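# Move bar-riding ball into empty cup, rack both bars

## Task

Take the ball that is sitting on one of the long bars and place it in the cup of whichever upright post is empty. Set both long bars into their forked stands, and leave the second ball resting on its post. Everything must stay put with no arm supporting it. Finish with every gripper open and every arm pulled away from the objects.

## Robot and tools

Robots: four identical i2rt Big YAM arms named arm1, arm2, arm3 and arm4. Each has six revolute joints, a two-finger gripper, and a camera on the wrist (arm1_cam_wrist to arm4_cam_wrist). A separate camera, cam_high, is fixed in the room. The hand can reach roughly 1.0 m from the joint-1 axis. With joints 1 and 6 at zero and the hand level and pointing forward, the wrist camera rides on top of the hand and looks toward the fingertips.

Frames: the shared scene frame has its origin on the floor with +z up. "hand" is the point halfway between the fingertips. The hand's z axis runs along the fingers, and the fingers open and close along its y axis. Each arm's foot has its own pose, which is never printed. You command joints only, never Cartesian poses.

execute_actions(actions, cameras): actions is a list holding either one action object or nothing. An empty list only reports state and images. The action object is keyed by arm name, and each arm takes a "joints" object. Every value is an absolute target, not an offset. Radians are used for joint1_rad to joint6_rad, and metres for gripper_m. Ranges, with the tolerance counted as reached:
- joint1_rad: -2.879 to 2.879 (±0.045). Yaw about the foot; positive is counter-clockwise seen from above; 0 points the way the foot faces.
- joint2_rad: 0 to 3.141 (±0.14). Shoulder; 0 has the upper arm lying back, roughly level; larger values lift it and then bring it forward.
- joint3_rad: 0 to 3.019 (±0.09). Elbow; 0 is fully folded; larger values open it.
- joint4_rad: -1.692 to 1.57 (±0.055). Hand pitch; positive tilts the fingers up.
- joint5_rad: -1.57 to 1.57 (±0.03). Sideways swing of the hand; positive goes to the arm's right.
- joint6_rad: -2.094 to 2.094 (±0.035). Hand roll; positive is clockwise when viewed from behind the hand.
- gripper_m: 0 to 0.093 (±0.003). Gap between the fingertips. Each finger pad can squeeze with roughly 50 to 62 N.
All arms named in an action start moving together, and each may finish at a different moment. A joint or arm you leave out keeps pushing toward its previous target. An unknown key or an out-of-range number rejects the whole call, and nothing moves.

cameras is a list of camera names, or "all". If it is omitted, null, or ["all"], you get every camera; [] gives no images. The "pictures" line lists the images in the order they are returned.

wait(seconds): 0 to 10. It sends no command and then returns state and images, the same as an empty action.

zoom_image(camera, region): gives an enlarged view of part of that camera's most recent full image. region is [x0, y0, x1, y1] in pixels, measured from the top-left corner, and can be at most 504 by 504.

read_manual(section): returns only the licence texts ("licences"). It moves nothing.

finished_scene(scene): pass the current scene's number. It ends the scene for good and reports whether the goal was met.

Reading results: joint_positions gives current joint values, and gripper_m is the sum of the two finger slides. joint_status tells how each commanded motion ended:
- "off_target": the joint stopped short and may still be pushing.
- "contact_stop" or "time_out": the joint now holds where it stopped. A joint that timed out may instead keep a target close by and go on pushing; on_its_own will name it.
- "not_followed": a self- and inter-arm collision check blocked that arm's joints. A "joint command not followed" line, usually with a "cause:" line, explains why. The gripper part of the action still runs, and the blocked targets may be retried with later actions.
- "limit_stop_at_motor_heat": the arm lost power from overheating. Resend the target once it has cooled.
on_its_own lists joints you did not command this call, and "held at" gives their target rather than their position. Joint torques are the raw output of each drive: offset, scaled, noisy and affected by friction, so treat them only as rough hints of load. A MOTOR HOT line appears from 85 °C. At 100 °C an OVER-TEMPERATURE FAULT makes that arm go limp and fall.

Tips and hazards: to stop a joint from straining, command it to its reported position. A very small change from the current reading may produce no motion. A joint holding a weight may slowly sag. Arms do not stop when they touch something and can push hard, so avoid sustained pressing, which heats motors. Joints move at different speeds, so the hand can sweep a wide arc between postures; add intermediate postures near obstacles. Hard squeezing or collisions between two robots fail the task. The collision check can react too late and ignores fingers, gripper bodies and wrist cameras, and no line reports contact between arms. Objects touching robots are fine. Don't drop, slam or knock anything off the work area or onto the floor. Loose objects may occasionally get a brief shove by themselves. Between replies the robots keep holding your last command. At the end, open the grippers and move the arms clear so the placed items rest on their own.

Each tool is called after ">>>" by a JSON object that holds its "name" and its "arguments", one argument or row to a line.

## Session

>>> {"name": "execute_actions", "arguments": {
  "actions": []
}}

Scene clock: 0.00 s.
Joint torques (N m, as the arm reports them, + toward a larger angle): no reading
arm1.joint_positions: joint1_rad=+0.043 joint2_rad=+0.576 joint3_rad=+1.444 joint4_rad=-1.495 joint5_rad=+0.190 joint6_rad=+0.132 gripper_m=+0.095
arm1.joint_status: not commanded
arm1.hand: x=+1.2625 y=+0.0249 z=+1.3421 quat_wxyz=(+0.044, -0.885, +0.082, +0.457) (m; scene frame)
arm2.joint_positions: joint1_rad=+0.060 joint2_rad=+0.487 joint3_rad=+1.472 joint4_rad=-1.247 joint5_rad=-0.045 joint6_rad=-0.451 gripper_m=+0.094
arm2.joint_status: not commanded
arm2.hand: x=+0.0329 y=+1.2836 z=+1.4023 quat_wxyz=(-0.361, -0.370, -0.703, +0.488) (m; scene frame)
arm3.joint_positions: joint1_rad=-0.239 joint2_rad=+0.601 joint3_rad=+1.362 joint4_rad=-1.438 joint5_rad=+0.092 joint6_rad=-0.253 gripper_m=+0.095
arm3.joint_status: not commanded
arm3.hand: x=-1.2515 y=-0.0648 z=+1.3407 quat_wxyz=(-0.412, -0.020, -0.898, +0.154) (m; scene frame)
arm4.joint_positions: joint1_rad=+0.235 joint2_rad=+0.544 joint3_rad=+1.342 joint4_rad=-1.150 joint5_rad=+0.123 joint6_rad=-0.234 gripper_m=+0.094
arm4.joint_status: not commanded
arm4.hand: x=-0.0432 y=-1.2234 z=+1.3557 quat_wxyz=(-0.429, +0.690, -0.441, -0.380) (m; scene frame)
pictures: arm1_cam_wrist, arm2_cam_wrist, arm3_cam_wrist, arm4_cam_wrist, cam_high
Images, in order (width x height): arm1_cam_wrist 616x616, arm2_cam_wrist 616x616, arm3_cam_wrist 616x616, arm4_cam_wrist 616x616, cam_high 896x504.

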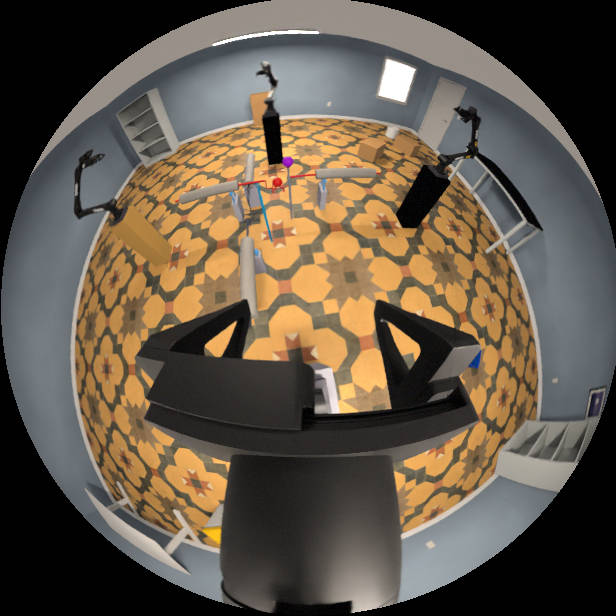

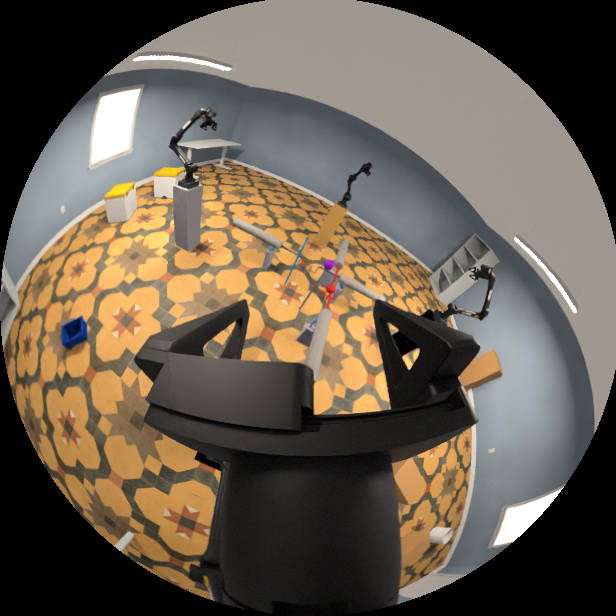

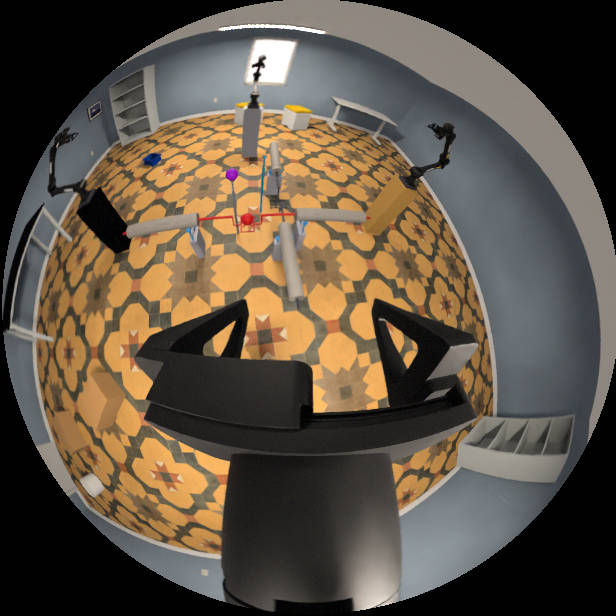

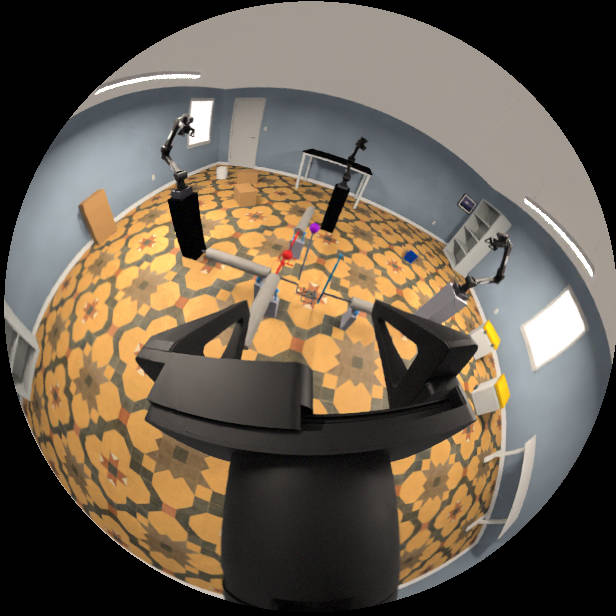

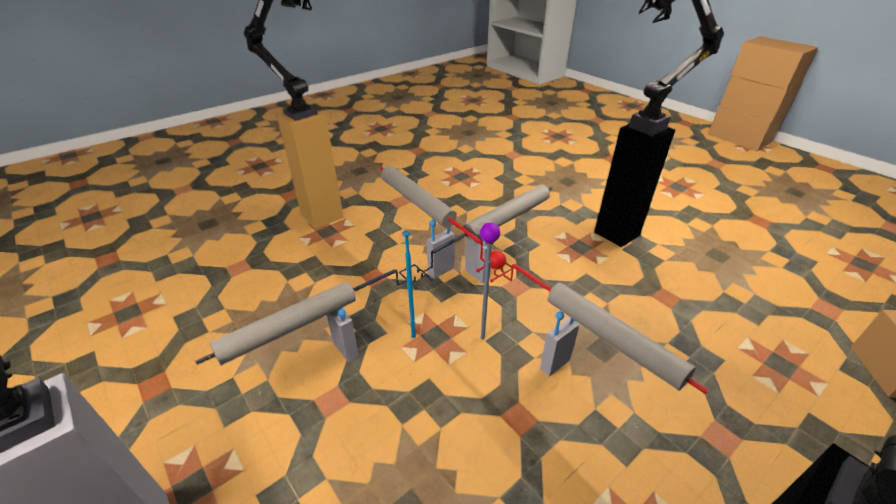

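>>> {"name": "zoom_image", "arguments": {
  "camera": "cam_high",
  "region": [320,180,620,380]
}}

>>> {"name": "zoom_image", "arguments": {
  "camera": "arm3_cam_wrist",
  "region": [180,130,340,270]
}}

Region (320, 180, 620, 380) of cam_high's 896x504 image, scaled by 1.680, with more detail than that image has.

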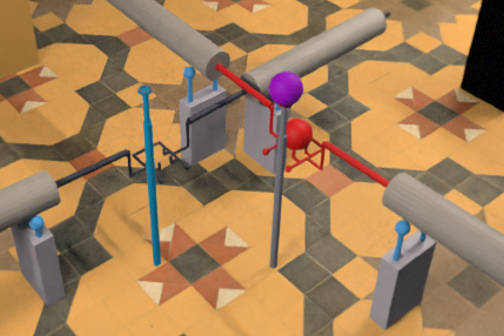

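Region (180, 130, 340, 270) of arm3_cam_wrist's 616x616 image, scaled by 3.150, with more detail than that image has; it fills the top 441 rows of this view, and the rest is white.

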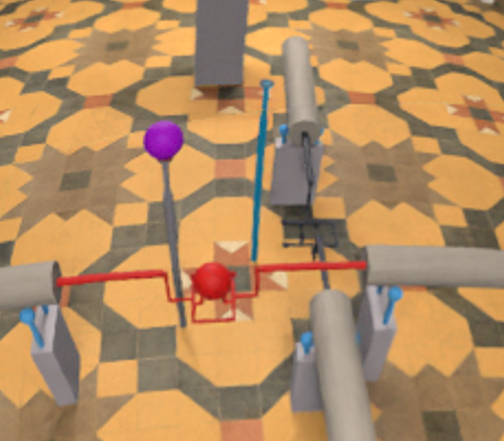

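>>> {"name": "execute_actions", "arguments": {
  "actions": [
    {"arm2":{"joints":{"joint1_rad":-0.51,"joint2_rad":2.087,"joint3_rad":1.076,"joint4_rad":-0.56,"joint5_rad":0,"joint6_rad":-0.46}},"arm4":{"joints":{"joint1_rad":0.41,"joint2_rad":2.087,"joint3_rad":1.076,"joint4_rad":-0.56,"joint5_rad":0,"joint6_rad":0.46}},"arm3":{"joints":{"joint1_rad":0,"joint2_rad":1.6,"joint3_rad":1.5,"joint4_rad":-0.9,"joint5_rad":0,"joint6_rad":0}},"arm1":{"joints":{"joint1_rad":0,"joint2_rad":1.6,"joint3_rad":1.5,"joint4_rad":-0.9,"joint5_rad":0,"joint6_rad":0}}}
  ]
}}

Scene clock: 21.63 s.
Joint torques (N m, as the arm reports them, + toward a larger angle): arm1=[ -3.29 -13.99  10.78   1.5   -0.12  -0.32] | arm2=[  1.28 -17.16   5.13   0.69  -0.02  -0.05] | arm3=[  0.91 -16.    11.22   2.3   -0.2    0.05] | arm4=[ -1.32 -15.36   4.38   0.97   0.06   0.19]
arm1.joint_positions: joint1_rad=+0.009 joint2_rad=+1.613 joint3_rad=+1.480 joint4_rad=-0.923 joint5_rad=+0.005 joint6_rad=+0.014 gripper_m=+0.095
arm1.joint_status: all done
arm1.hand: x=+0.8441 y=-0.0047 z=+1.0400 quat_wxyz=(-0.001, -0.967, +0.003, +0.254) (m; scene frame)
arm2.joint_positions: joint1_rad=-0.509 joint2_rad=+2.084 joint3_rad=+1.072 joint4_rad=-0.570 joint5_rad=-0.002 joint6_rad=-0.451 gripper_m=+0.094
arm2.joint_status: all done
arm2.hand: x=-0.2090 y=+1.0319 z=+0.6403 quat_wxyz=(+0.005, -0.710, -0.704, -0.001) (m; scene frame)
arm3.joint_positions: joint1_rad=-0.010 joint2_rad=+1.611 joint3_rad=+1.482 joint4_rad=-0.918 joint5_rad=+0.002 joint6_rad=-0.011 gripper_m=+0.095
arm3.joint_status: all done
arm3.hand: x=-0.8464 y=-0.0150 z=+1.0785 quat_wxyz=(-0.265, -0.007, -0.964, +0.012) (m; scene frame)
arm4.joint_positions: joint1_rad=+0.408 joint2_rad=+2.090 joint3_rad=+1.076 joint4_rad=-0.571 joint5_rad=+0.001 joint6_rad=+0.452 gripper_m=+0.094
arm4.joint_status: all done
arm4.hand: x=-0.2064 y=-1.0306 z=+0.6376 quat_wxyz=(+0.002, +0.709, -0.705, +0.006) (m; scene frame)
pictures: arm1_cam_wrist, arm2_cam_wrist, arm3_cam_wrist, arm4_cam_wrist, cam_high
Images, in order (width x height): arm1_cam_wrist 616x616, arm2_cam_wrist 616x616, arm3_cam_wrist 616x616, arm4_cam_wrist 616x616, cam_high 896x504.

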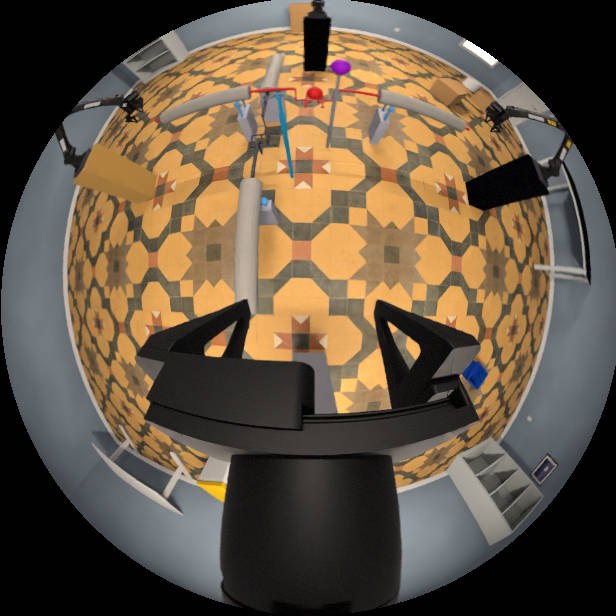

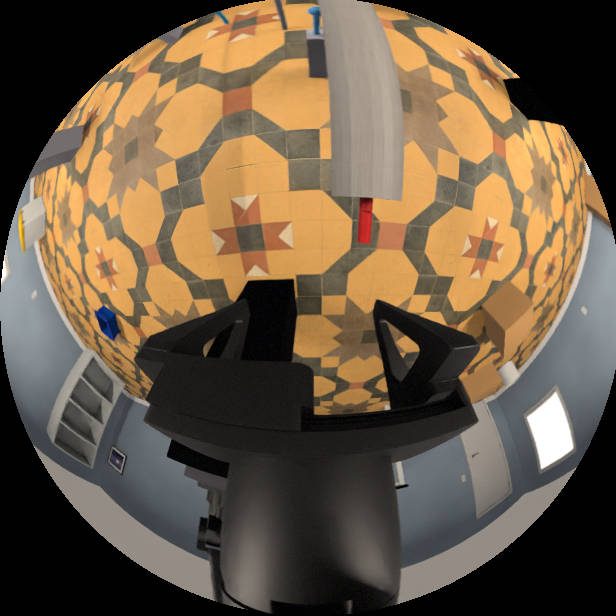

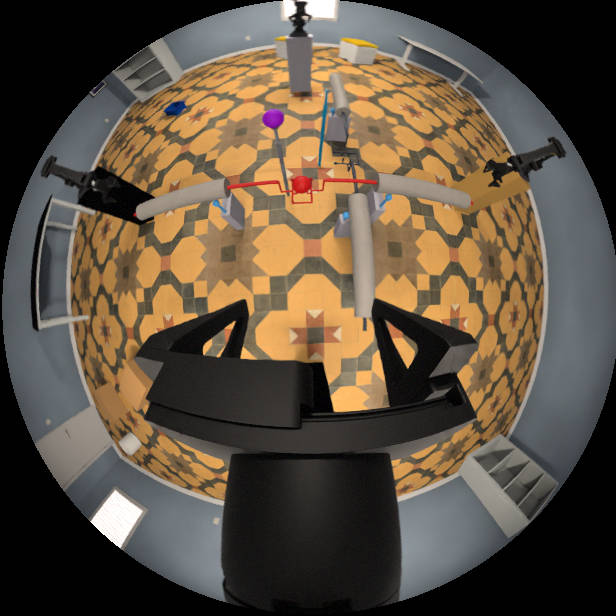

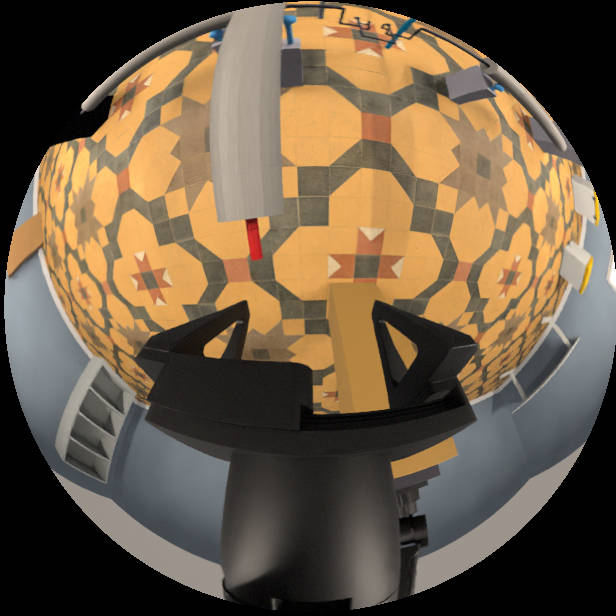

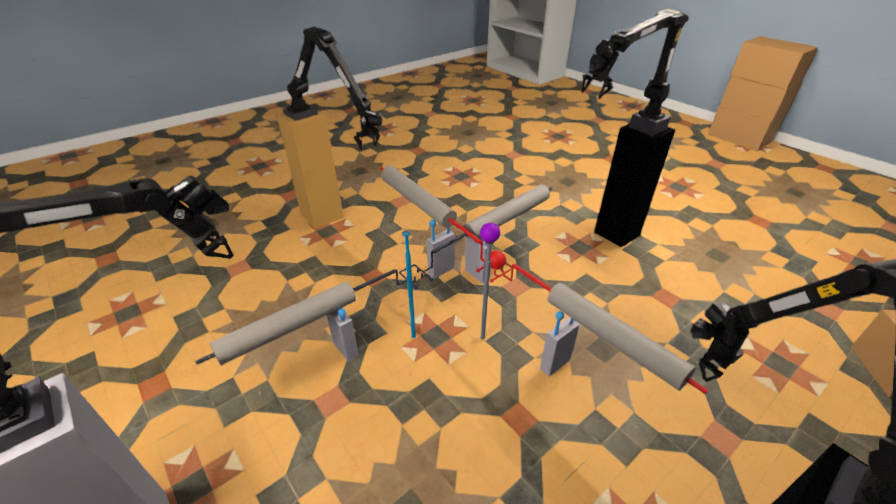

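>>> {"name": "execute_actions", "arguments": {
  "actions": [
    {"arm2":{"joints":{"joint1_rad":-0.615,"joint2_rad":2.472,"joint3_rad":1.444,"joint4_rad":-0.55,"joint6_rad":-0.57}},"arm4":{"joints":{"joint1_rad":0.54,"joint2_rad":2.449,"joint3_rad":1.382,"joint4_rad":-0.51,"joint6_rad":0.59}}}
  ],
  "cameras": ["arm2_cam_wrist","arm4_cam_wrist","cam_high"]
}}

Scene clock: 34.73 s.
Joint torques (N m, as the arm reports them, + toward a larger angle): arm1=[ -3.33 -13.49  10.85   1.53  -0.12  -0.32] | arm2=[  2.21 -21.86   6.63   0.35  -0.03  -0.09] | arm3=[  0.91 -15.69  11.11   2.31  -0.19   0.06] | arm4=[ -2.17 -18.52   5.71   0.6    0.12   0.21]
arm1.joint_positions: joint1_rad=+0.009 joint2_rad=+1.613 joint3_rad=+1.480 joint4_rad=-0.923 joint5_rad=+0.005 joint6_rad=+0.014 gripper_m=+0.095
arm1.joint_status: not commanded
arm1.hand: x=+0.8441 y=-0.0047 z=+1.0400 quat_wxyz=(-0.001, -0.967, +0.003, +0.254) (m; scene frame)
arm2.joint_positions: joint1_rad=-0.622 joint2_rad=+2.466 joint3_rad=+1.416 joint4_rad=-0.553 joint5_rad=-0.002 joint6_rad=-0.556 gripper_m=+0.094
arm2.joint_status: all done
arm2.hand: x=-0.2968 y=+0.9948 z=+0.5210 quat_wxyz=(+0.007, -0.713, -0.701, -0.012) (m; scene frame)
arm3.joint_positions: joint1_rad=-0.010 joint2_rad=+1.611 joint3_rad=+1.482 joint4_rad=-0.918 joint5_rad=+0.002 joint6_rad=-0.011 gripper_m=+0.095
arm3.joint_status: not commanded
arm3.hand: x=-0.8464 y=-0.0150 z=+1.0785 quat_wxyz=(-0.265, -0.007, -0.964, +0.012) (m; scene frame)
arm4.joint_positions: joint1_rad=+0.542 joint2_rad=+2.455 joint3_rad=+1.355 joint4_rad=-0.514 joint5_rad=+0.000 joint6_rad=+0.582 gripper_m=+0.094
arm4.joint_status: all done
arm4.hand: x=-0.2904 y=-1.0182 z=+0.5138 quat_wxyz=(+0.005, +0.711, -0.703, +0.021) (m; scene frame)
pictures: arm2_cam_wrist, arm4_cam_wrist, cam_high
Images, in order (width x height): arm2_cam_wrist 616x616, arm4_cam_wrist 616x616, cam_high 896x504.

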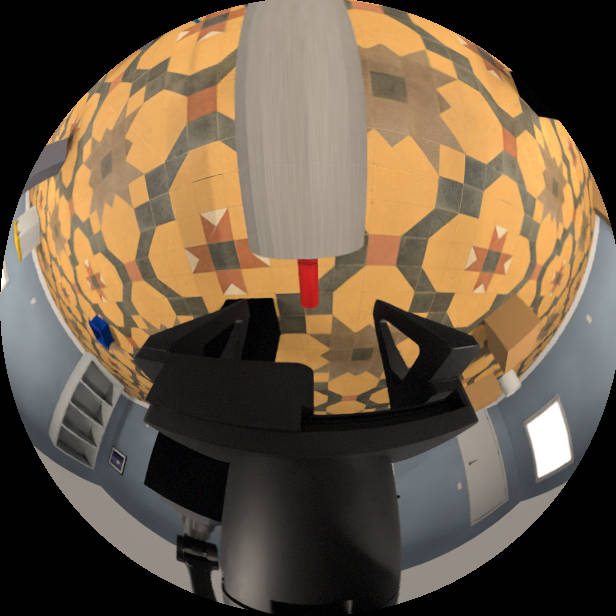

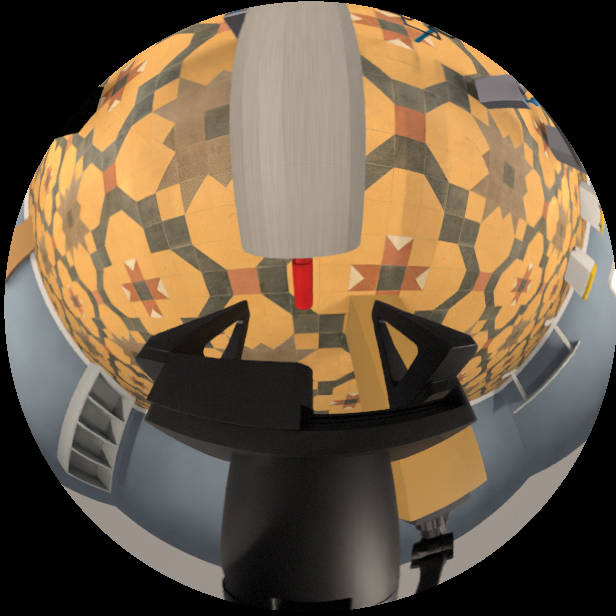

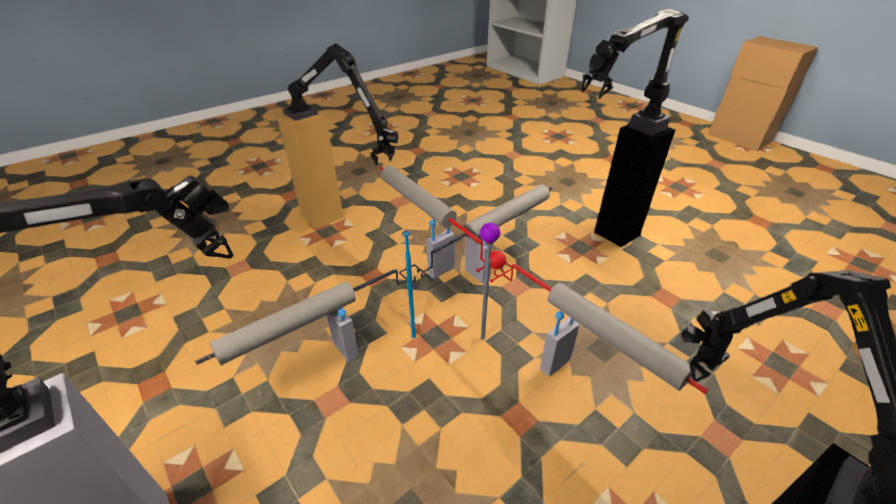

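>>> {"name": "execute_actions", "arguments": {
  "actions": [
    {"arm2":{"joints":{"joint2_rad":2.63,"joint3_rad":1.512,"joint4_rad":-0.43}},"arm4":{"joints":{"joint1_rad":0.558,"joint2_rad":2.60,"joint3_rad":1.45,"joint4_rad":-0.39}}}
  ],
  "cameras": ["arm2_cam_wrist","arm4_cam_wrist","cam_high"]
}}

Scene clock: 44.57 s.
Joint torques (N m, as the arm reports them, + toward a larger angle): arm1=[ -3.3  -13.5   10.85   1.52  -0.11  -0.32] | arm2=[  1.93 -15.4    6.08   1.5    0.11   0.02] | arm3=[  0.91 -15.66  11.13   2.31  -0.19   0.07] | arm4=[ -1.39 -18.95   4.86   1.05   0.11   0.05]
arm1.joint_positions: joint1_rad=+0.009 joint2_rad=+1.613 joint3_rad=+1.480 joint4_rad=-0.923 joint5_rad=+0.005 joint6_rad=+0.014 gripper_m=+0.095
arm1.joint_status: not commanded
arm1.hand: x=+0.8441 y=-0.0047 z=+1.0400 quat_wxyz=(-0.001, -0.967, +0.003, +0.254) (m; scene frame)
arm2.joint_positions: joint1_rad=-0.622 joint2_rad=+2.544 joint3_rad=+1.494 joint4_rad=-0.455 joint5_rad=-0.007 joint6_rad=-0.567 gripper_m=+0.094
arm2.joint_status: all done
arm2.hand: x=-0.3166 y=+0.9632 z=+0.4947 quat_wxyz=(-0.006, -0.709, -0.705, +0.035) (m; scene frame)
arm3.joint_positions: joint1_rad=-0.010 joint2_rad=+1.611 joint3_rad=+1.482 joint4_rad=-0.918 joint5_rad=+0.002 joint6_rad=-0.011 gripper_m=+0.095
arm3.joint_status: not commanded
arm3.hand: x=-0.8464 y=-0.0150 z=+1.0785 quat_wxyz=(-0.265, -0.007, -0.964, +0.012) (m; scene frame)
arm4.joint_positions: joint1_rad=+0.558 joint2_rad=+2.605 joint3_rad=+1.429 joint4_rad=-0.402 joint5_rad=+0.000 joint6_rad=+0.592 gripper_m=+0.094
arm4.joint_status: all done
arm4.hand: x=-0.3013 y=-1.0171 z=+0.4495 quat_wxyz=(+0.001, +0.713, -0.701, +0.003) (m; scene frame)
pictures: arm2_cam_wrist, arm4_cam_wrist, cam_high
Images, in order (width x height): arm2_cam_wrist 616x616, arm4_cam_wrist 616x616, cam_high 896x504.

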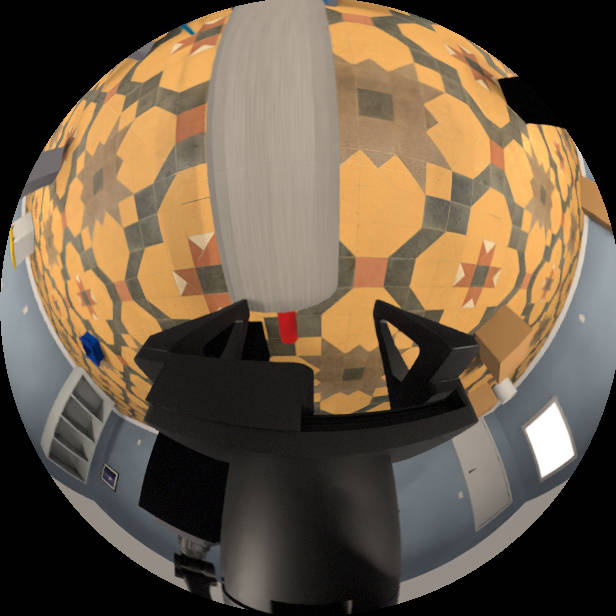

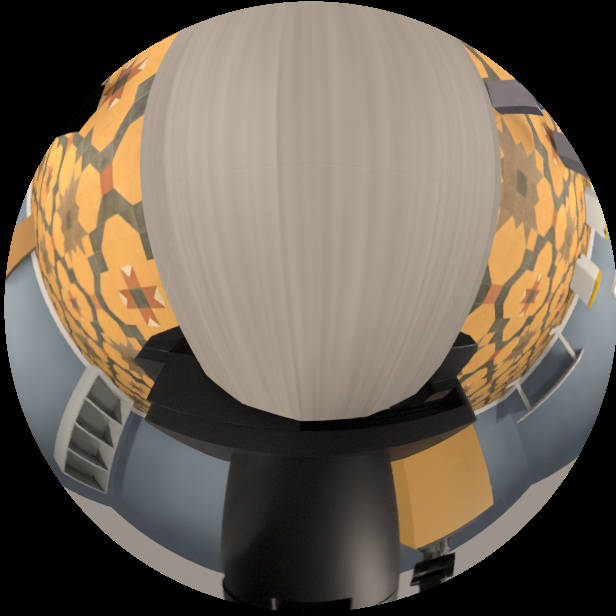

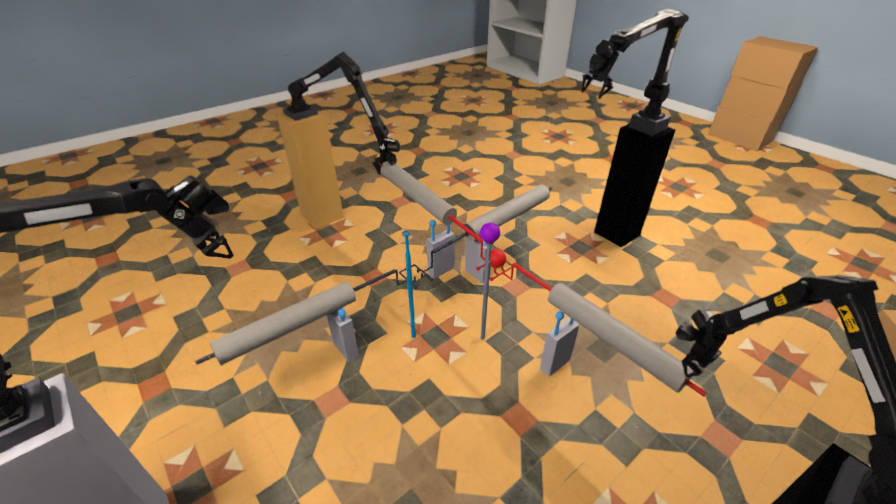

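Caught on the cylinder; face is near y=.97. Back off.

>>> {"name": "execute_actions", "arguments": {
  "actions": [
    {"arm2":{"joints":{"joint2_rad":2.5}}}
  ],
  "cameras": []
}}

>>> {"name": "execute_actions", "arguments": {
  "actions": [
    {"arm2":{"joints":{"joint1_rad":-0.64,"joint3_rad":1.42,"joint4_rad":-0.5,"joint6_rad":-0.59}},"arm4":{"joints":{"joint3_rad":1.41,"joint1_rad":0.57}}}
  ],
  "cameras": []
}}

>>> {"name": "execute_actions", "arguments": {
  "actions": [
    {"arm2":{"joints":{"joint2_rad":2.615}}}
  ],
  "cameras": []
}}

>>> {"name": "execute_actions", "arguments": {
  "actions": [
    {"arm2":{"joints":{"joint3_rad":1.47,"joint4_rad":-0.39}}}
  ],
  "cameras": ["arm2_cam_wrist","arm4_cam_wrist","cam_high"]
}}

>>> {"name": "zoom_image", "arguments": {
  "camera": "cam_high",
  "region": [620,290,780,420]
}}

Scene clock: 53.40 s.
Joint torques (N m, as the arm reports them, + toward a larger angle): arm1=[ -3.31 -13.49  10.84   1.52  -0.11  -0.32] | arm2=[  1.62 -23.93   6.52   1.     0.     0.14] | arm3=[  0.66 -15.77  11.12   2.37  -0.2    0.06] | arm4=[ -1.61 -19.25   4.97   1.14   0.13   0.05]
arm1.joint_positions: joint1_rad=+0.009 joint2_rad=+1.613 joint3_rad=+1.480 joint4_rad=-0.923 joint5_rad=+0.005 joint6_rad=+0.014 gripper_m=+0.095
arm1.joint_status: not commanded
arm1.hand: x=+0.8441 y=-0.0047 z=+1.0400 quat_wxyz=(-0.001, -0.967, +0.003, +0.254) (m; scene frame)
arm2.joint_positions: joint1_rad=-0.621 joint2_rad=+2.505 joint3_rad=+1.492 joint4_rad=-0.441 joint5_rad=-0.003 joint6_rad=-0.577 gripper_m=+0.094
arm2.joint_status: all done
arm2.hand: x=-0.3265 y=+0.9477 z=+0.5169 quat_wxyz=(-0.009, -0.704, -0.708, +0.061) (m; scene frame)
arm3.joint_positions: joint1_rad=-0.010 joint2_rad=+1.611 joint3_rad=+1.482 joint4_rad=-0.918 joint5_rad=+0.002 joint6_rad=-0.011 gripper_m=+0.095
arm3.joint_status: not commanded
arm3.hand: x=-0.8464 y=-0.0150 z=+1.0785 quat_wxyz=(-0.265, -0.007, -0.964, +0.012) (m; scene frame)
arm4.joint_positions: joint1_rad=+0.558 joint2_rad=+2.605 joint3_rad=+1.429 joint4_rad=-0.402 joint5_rad=+0.000 joint6_rad=+0.592 gripper_m=+0.094
arm4.joint_status: not commanded
arm4.hand: x=-0.3013 y=-1.0171 z=+0.4495 quat_wxyz=(+0.001, +0.713, -0.701, +0.003) (m; scene frame)
pictures: none
No camera images: the call's "cameras" was empty. Leave "cameras" out to get every camera's image.

Scene clock: 54.37 s.
Joint torques (N m, as the arm reports them, + toward a larger angle): arm1=[ -3.32 -13.48  10.84   1.52  -0.11  -0.32] | arm2=[  0.13 -22.25   4.7   -0.01  -0.01  -0.08] | arm3=[  1.01 -15.43  11.15   2.31  -0.21   0.05] | arm4=[ -1.64 -18.86   2.85   0.97   0.13   0.05]
arm1.joint_positions: joint1_rad=+0.009 joint2_rad=+1.613 joint3_rad=+1.480 joint4_rad=-0.923 joint5_rad=+0.005 joint6_rad=+0.014 gripper_m=+0.095
arm1.joint_status: not commanded
arm1.hand: x=+0.8441 y=-0.0047 z=+1.0400 quat_wxyz=(-0.001, -0.967, +0.003, +0.254) (m; scene frame)
arm2.joint_positions: joint1_rad=-0.627 joint2_rad=+2.500 joint3_rad=+1.414 joint4_rad=-0.495 joint5_rad=-0.003 joint6_rad=-0.577 gripper_m=+0.094
arm2.joint_status: all done
arm2.hand: x=-0.2989 y=+0.9969 z=+0.5026 quat_wxyz=(+0.004, -0.708, -0.707, -0.002) (m; scene frame)
arm3.joint_positions: joint1_rad=-0.010 joint2_rad=+1.611 joint3_rad=+1.482 joint4_rad=-0.918 joint5_rad=+0.002 joint6_rad=-0.011 gripper_m=+0.095
arm3.joint_status: not commanded
arm3.hand: x=-0.8464 y=-0.0150 z=+1.0785 quat_wxyz=(-0.265, -0.007, -0.964, +0.012) (m; scene frame)
arm4.joint_positions: joint1_rad=+0.564 joint2_rad=+2.604 joint3_rad=+1.418 joint4_rad=-0.401 joint5_rad=+0.000 joint6_rad=+0.592 gripper_m=+0.094
arm4.joint_status: all done
arm4.hand: x=-0.3004 y=-1.0245 z=+0.4480 quat_wxyz=(+0.002, +0.715, -0.699, +0.008) (m; scene frame)
pictures: none
No camera images: the call's "cameras" was empty. Leave "cameras" out to get every camera's image.

Scene clock: 55.53 s.
Joint torques (N m, as the arm reports them, + toward a larger angle): arm1=[ -3.34 -13.46  10.84   1.52  -0.11  -0.32] | arm2=[  0.03 -21.37   3.75  -0.19  -0.03  -0.06] | arm3=[  1.   -15.46  11.13   2.32  -0.21   0.06] | arm4=[ -0.74 -18.41   2.85   0.94   0.11   0.07]
arm1.joint_positions: joint1_rad=+0.009 joint2_rad=+1.613 joint3_rad=+1.480 joint4_rad=-0.923 joint5_rad=+0.005 joint6_rad=+0.014 gripper_m=+0.095
arm1.joint_status: not commanded
arm1.hand: x=+0.8441 y=-0.0047 z=+1.0400 quat_wxyz=(-0.001, -0.967, +0.003, +0.254) (m; scene frame)
arm2.joint_positions: joint1_rad=-0.627 joint2_rad=+2.612 joint3_rad=+1.414 joint4_rad=-0.495 joint5_rad=-0.003 joint6_rad=-0.577 gripper_m=+0.094
arm2.joint_status: all done
arm2.hand: x=-0.2727 y=+1.0381 z=+0.4470 quat_wxyz=(+0.016, -0.707, -0.705, -0.056) (m; scene frame)
arm3.joint_positions: joint1_rad=-0.010 joint2_rad=+1.611 joint3_rad=+1.482 joint4_rad=-0.918 joint5_rad=+0.002 joint6_rad=-0.011 gripper_m=+0.095
arm3.joint_status: not commanded
arm3.hand: x=-0.8464 y=-0.0150 z=+1.0785 quat_wxyz=(-0.265, -0.007, -0.964, +0.012) (m; scene frame)
arm4.joint_positions: joint1_rad=+0.564 joint2_rad=+2.604 joint3_rad=+1.418 joint4_rad=-0.401 joint5_rad=+0.000 joint6_rad=+0.592 gripper_m=+0.094
arm4.joint_status: not commanded
arm4.hand: x=-0.3004 y=-1.0245 z=+0.4480 quat_wxyz=(+0.002, +0.715, -0.699, +0.008) (m; scene frame)
pictures: none
No camera images: the call's "cameras" was empty. Leave "cameras" out to get every camera's image.

Scene clock: 56.30 s.
Joint torques (N m, as the arm reports them, + toward a larger angle): arm1=[ -3.33 -13.46  10.84   1.52  -0.11  -0.32] | arm2=[ -0.11 -22.05   4.79   0.63   0.    -0.08] | arm3=[  0.84 -15.76  11.1    2.32  -0.21   0.08] | arm4=[ -1.21 -18.16   2.76   0.95   0.17   0.06]
arm1.joint_positions: joint1_rad=+0.009 joint2_rad=+1.613 joint3_rad=+1.480 joint4_rad=-0.923 joint5_rad=+0.005 joint6_rad=+0.014 gripper_m=+0.095
arm1.joint_status: not commanded
arm1.hand: x=+0.8441 y=-0.0047 z=+1.0400 quat_wxyz=(-0.001, -0.967, +0.003, +0.254) (m; scene frame)
arm2.joint_positions: joint1_rad=-0.627 joint2_rad=+2.612 joint3_rad=+1.456 joint4_rad=-0.398 joint5_rad=-0.003 joint6_rad=-0.577 gripper_m=+0.094
arm2.joint_status: all done
arm2.hand: x=-0.2994 y=+0.9972 z=+0.4516 quat_wxyz=(+0.001, -0.707, -0.707, +0.012) (m; scene frame)
arm3.joint_positions: joint1_rad=-0.010 joint2_rad=+1.611 joint3_rad=+1.482 joint4_rad=-0.918 joint5_rad=+0.002 joint6_rad=-0.011 gripper_m=+0.095
arm3.joint_status: not commanded
arm3.hand: x=-0.8464 y=-0.0150 z=+1.0785 quat_wxyz=(-0.265, -0.007, -0.964, +0.012) (m; scene frame)
arm4.joint_positions: joint1_rad=+0.564 joint2_rad=+2.604 joint3_rad=+1.418 joint4_rad=-0.401 joint5_rad=+0.000 joint6_rad=+0.592 gripper_m=+0.094
arm4.joint_status: not commanded
arm4.hand: x=-0.3004 y=-1.0245 z=+0.4480 quat_wxyz=(+0.002, +0.715, -0.699, +0.008) (m; scene frame)
pictures: arm2_cam_wrist, arm4_cam_wrist, cam_high
Images, in order (width x height): arm2_cam_wrist 616x616, arm4_cam_wrist 616x616, cam_high 896x504.

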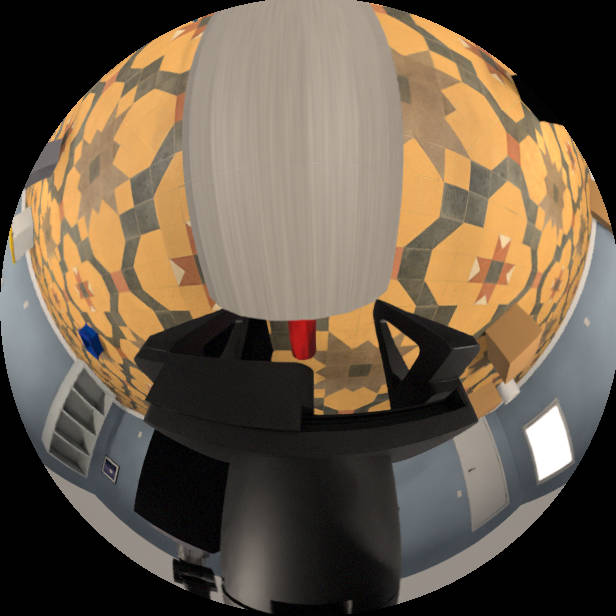

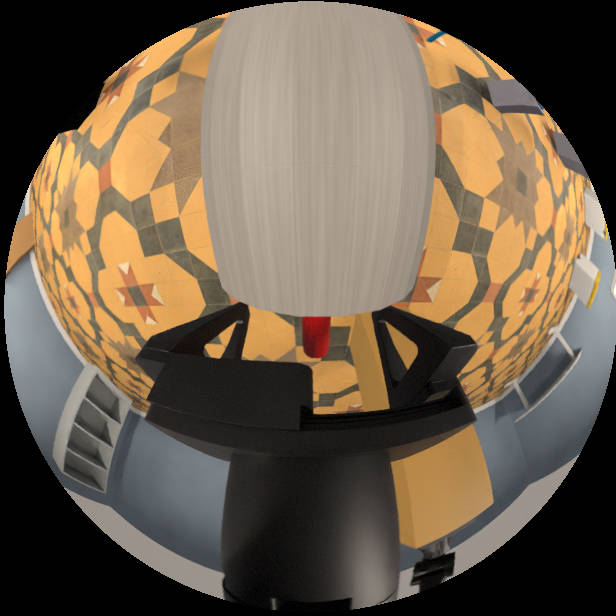

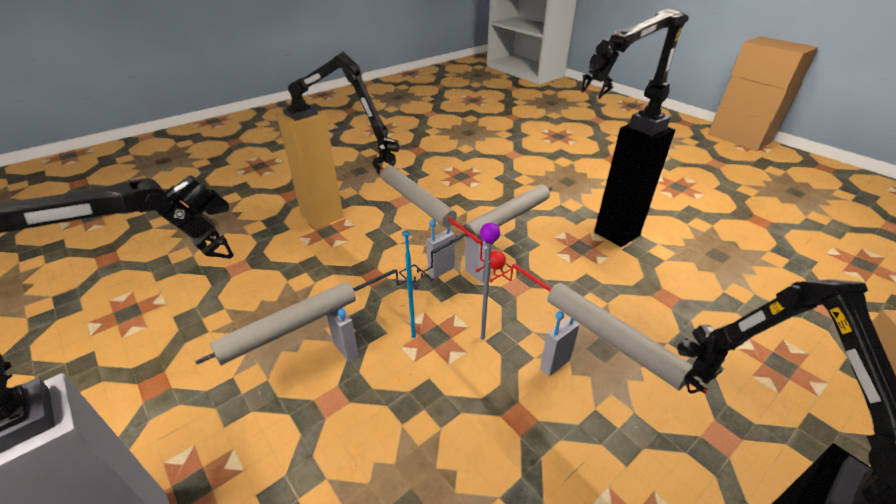

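Region (620, 290, 780, 420) of cam_high's 896x504 image, scaled by 3.150, with more detail than that image has; it fills the top 410 rows of this view, and the rest is white.

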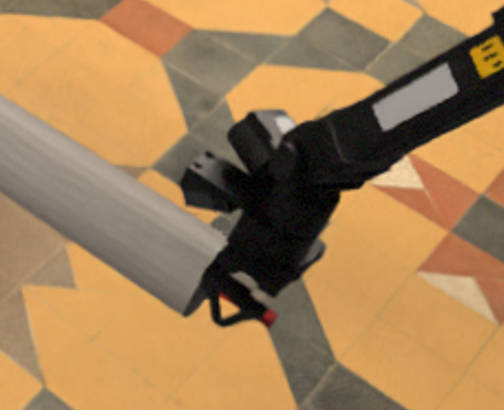

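Slightly lower and back via q2, then close.

>>> {"name": "execute_actions", "arguments": {
  "actions": [
    {"arm2":{"joints":{"joint2_rad":2.65}},"arm4":{"joints":{"joint2_rad":2.63}}}
  ],
  "cameras": []
}}

>>> {"name": "execute_actions", "arguments": {
  "actions": [
    {"arm2":{"joints":{"gripper_m":0}},"arm4":{"joints":{"gripper_m":0}}}
  ],
  "cameras": ["arm2_cam_wrist","arm4_cam_wrist","cam_high"]
}}

>>> {"name": "zoom_image", "arguments": {
  "camera": "cam_high",
  "region": [620,290,780,420]
}}

Scene clock: 62.50 s.
Joint torques (N m, as the arm reports them, + toward a larger angle): arm1=[ -3.31 -13.51  10.85   1.52  -0.11  -0.32] | arm2=[  0.07 -19.58   4.73   0.67  -0.01  -0.08] | arm3=[  0.86 -15.68  11.13   2.3   -0.2    0.07] | arm4=[ -0.77 -16.77   2.85   0.84   0.16   0.04]
arm1.joint_positions: joint1_rad=+0.009 joint2_rad=+1.613 joint3_rad=+1.480 joint4_rad=-0.923 joint5_rad=+0.005 joint6_rad=+0.014 gripper_m=+0.095
arm1.joint_status: not commanded
arm1.hand: x=+0.8441 y=-0.0047 z=+1.0400 quat_wxyz=(-0.001, -0.967, +0.003, +0.254) (m; scene frame)
arm2.joint_positions: joint1_rad=-0.627 joint2_rad=+2.619 joint3_rad=+1.456 joint4_rad=-0.398 joint5_rad=-0.003 joint6_rad=-0.577 gripper_m=+0.094
arm2.joint_status: all done
arm2.hand: x=-0.2976 y=+1.0000 z=+0.4478 quat_wxyz=(+0.002, -0.707, -0.707, +0.008) (m; scene frame)
arm3.joint_positions: joint1_rad=-0.010 joint2_rad=+1.611 joint3_rad=+1.482 joint4_rad=-0.918 joint5_rad=+0.002 joint6_rad=-0.011 gripper_m=+0.095
arm3.joint_status: not commanded
arm3.hand: x=-0.8464 y=-0.0150 z=+1.0785 quat_wxyz=(-0.265, -0.007, -0.964, +0.012) (m; scene frame)
arm4.joint_positions: joint1_rad=+0.564 joint2_rad=+2.613 joint3_rad=+1.418 joint4_rad=-0.401 joint5_rad=+0.000 joint6_rad=+0.592 gripper_m=+0.094
arm4.joint_status: all done
arm4.hand: x=-0.2982 y=-1.0278 z=+0.4438 quat_wxyz=(+0.003, +0.715, -0.699, +0.012) (m; scene frame)
pictures: none
No camera images: the call's "cameras" was empty. Leave "cameras" out to get every camera's image.

Scene clock: 63.23 s.
Joint torques (N m, as the arm reports them, + toward a larger angle): arm1=[ -3.32 -13.5   10.85   1.52  -0.12  -0.32] | arm2=[ -0.36 -19.56   4.85   0.72   0.33   0.03] | arm3=[  0.92 -15.78  11.14   2.42  -0.18   0.07] | arm4=[ -0.91 -16.93   2.81   0.9   -0.08   0.08]
arm1.joint_positions: joint1_rad=+0.009 joint2_rad=+1.613 joint3_rad=+1.480 joint4_rad=-0.923 joint5_rad=+0.005 joint6_rad=+0.014 gripper_m=+0.095
arm1.joint_status: not commanded
arm1.hand: x=+0.8441 y=-0.0047 z=+1.0400 quat_wxyz=(-0.001, -0.967, +0.003, +0.254) (m; scene frame)
arm2.joint_positions: joint1_rad=-0.624 joint2_rad=+2.621 joint3_rad=+1.454 joint4_rad=-0.400 joint5_rad=-0.013 joint6_rad=-0.587 gripper_m=+0.019
arm2.joint_status: gripper_m off_target (ended at +0.019, target +0.000)
arm2.hand: x=-0.2938 y=+1.0000 z=+0.4468 quat_wxyz=(-0.003, -0.703, -0.711, +0.005) (m; scene frame)
arm3.joint_positions: joint1_rad=-0.010 joint2_rad=+1.611 joint3_rad=+1.482 joint4_rad=-0.918 joint5_rad=+0.002 joint6_rad=-0.011 gripper_m=+0.095
arm3.joint_status: not commanded
arm3.hand: x=-0.8464 y=-0.0150 z=+1.0785 quat_wxyz=(-0.265, -0.007, -0.964, +0.012) (m; scene frame)
arm4.joint_positions: joint1_rad=+0.564 joint2_rad=+2.613 joint3_rad=+1.416 joint4_rad=-0.401 joint5_rad=+0.004 joint6_rad=+0.590 gripper_m=+0.019
arm4.joint_status: gripper_m off_target (ended at +0.019, target +0.000)
arm4.hand: x=-0.2967 y=-1.0280 z=+0.4434 quat_wxyz=(+0.001, +0.715, -0.699, +0.014) (m; scene frame)
pictures: arm2_cam_wrist, arm4_cam_wrist, cam_high
Images, in order (width x height): arm2_cam_wrist 616x616, arm4_cam_wrist 616x616, cam_high 896x504.

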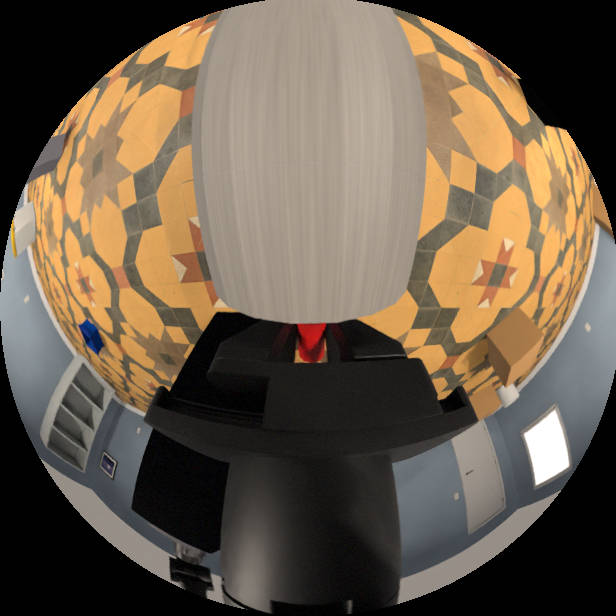

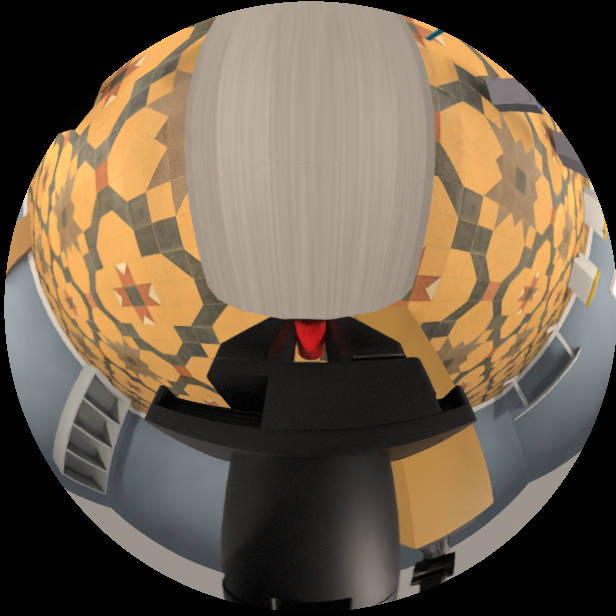

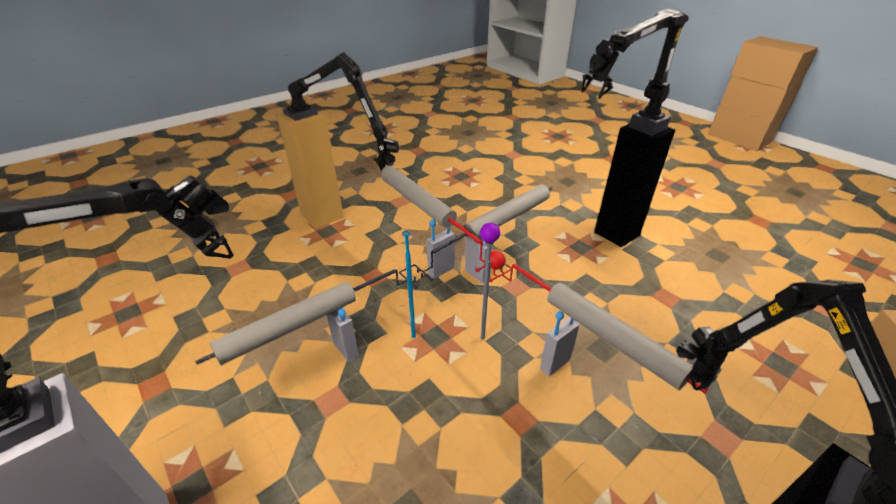

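Region (620, 290, 780, 420) of cam_high's 896x504 image, scaled by 3.150, with more detail than that image has; it fills the top 410 rows of this view, and the rest is white.

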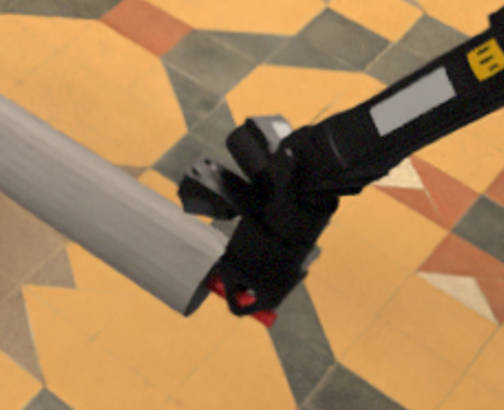

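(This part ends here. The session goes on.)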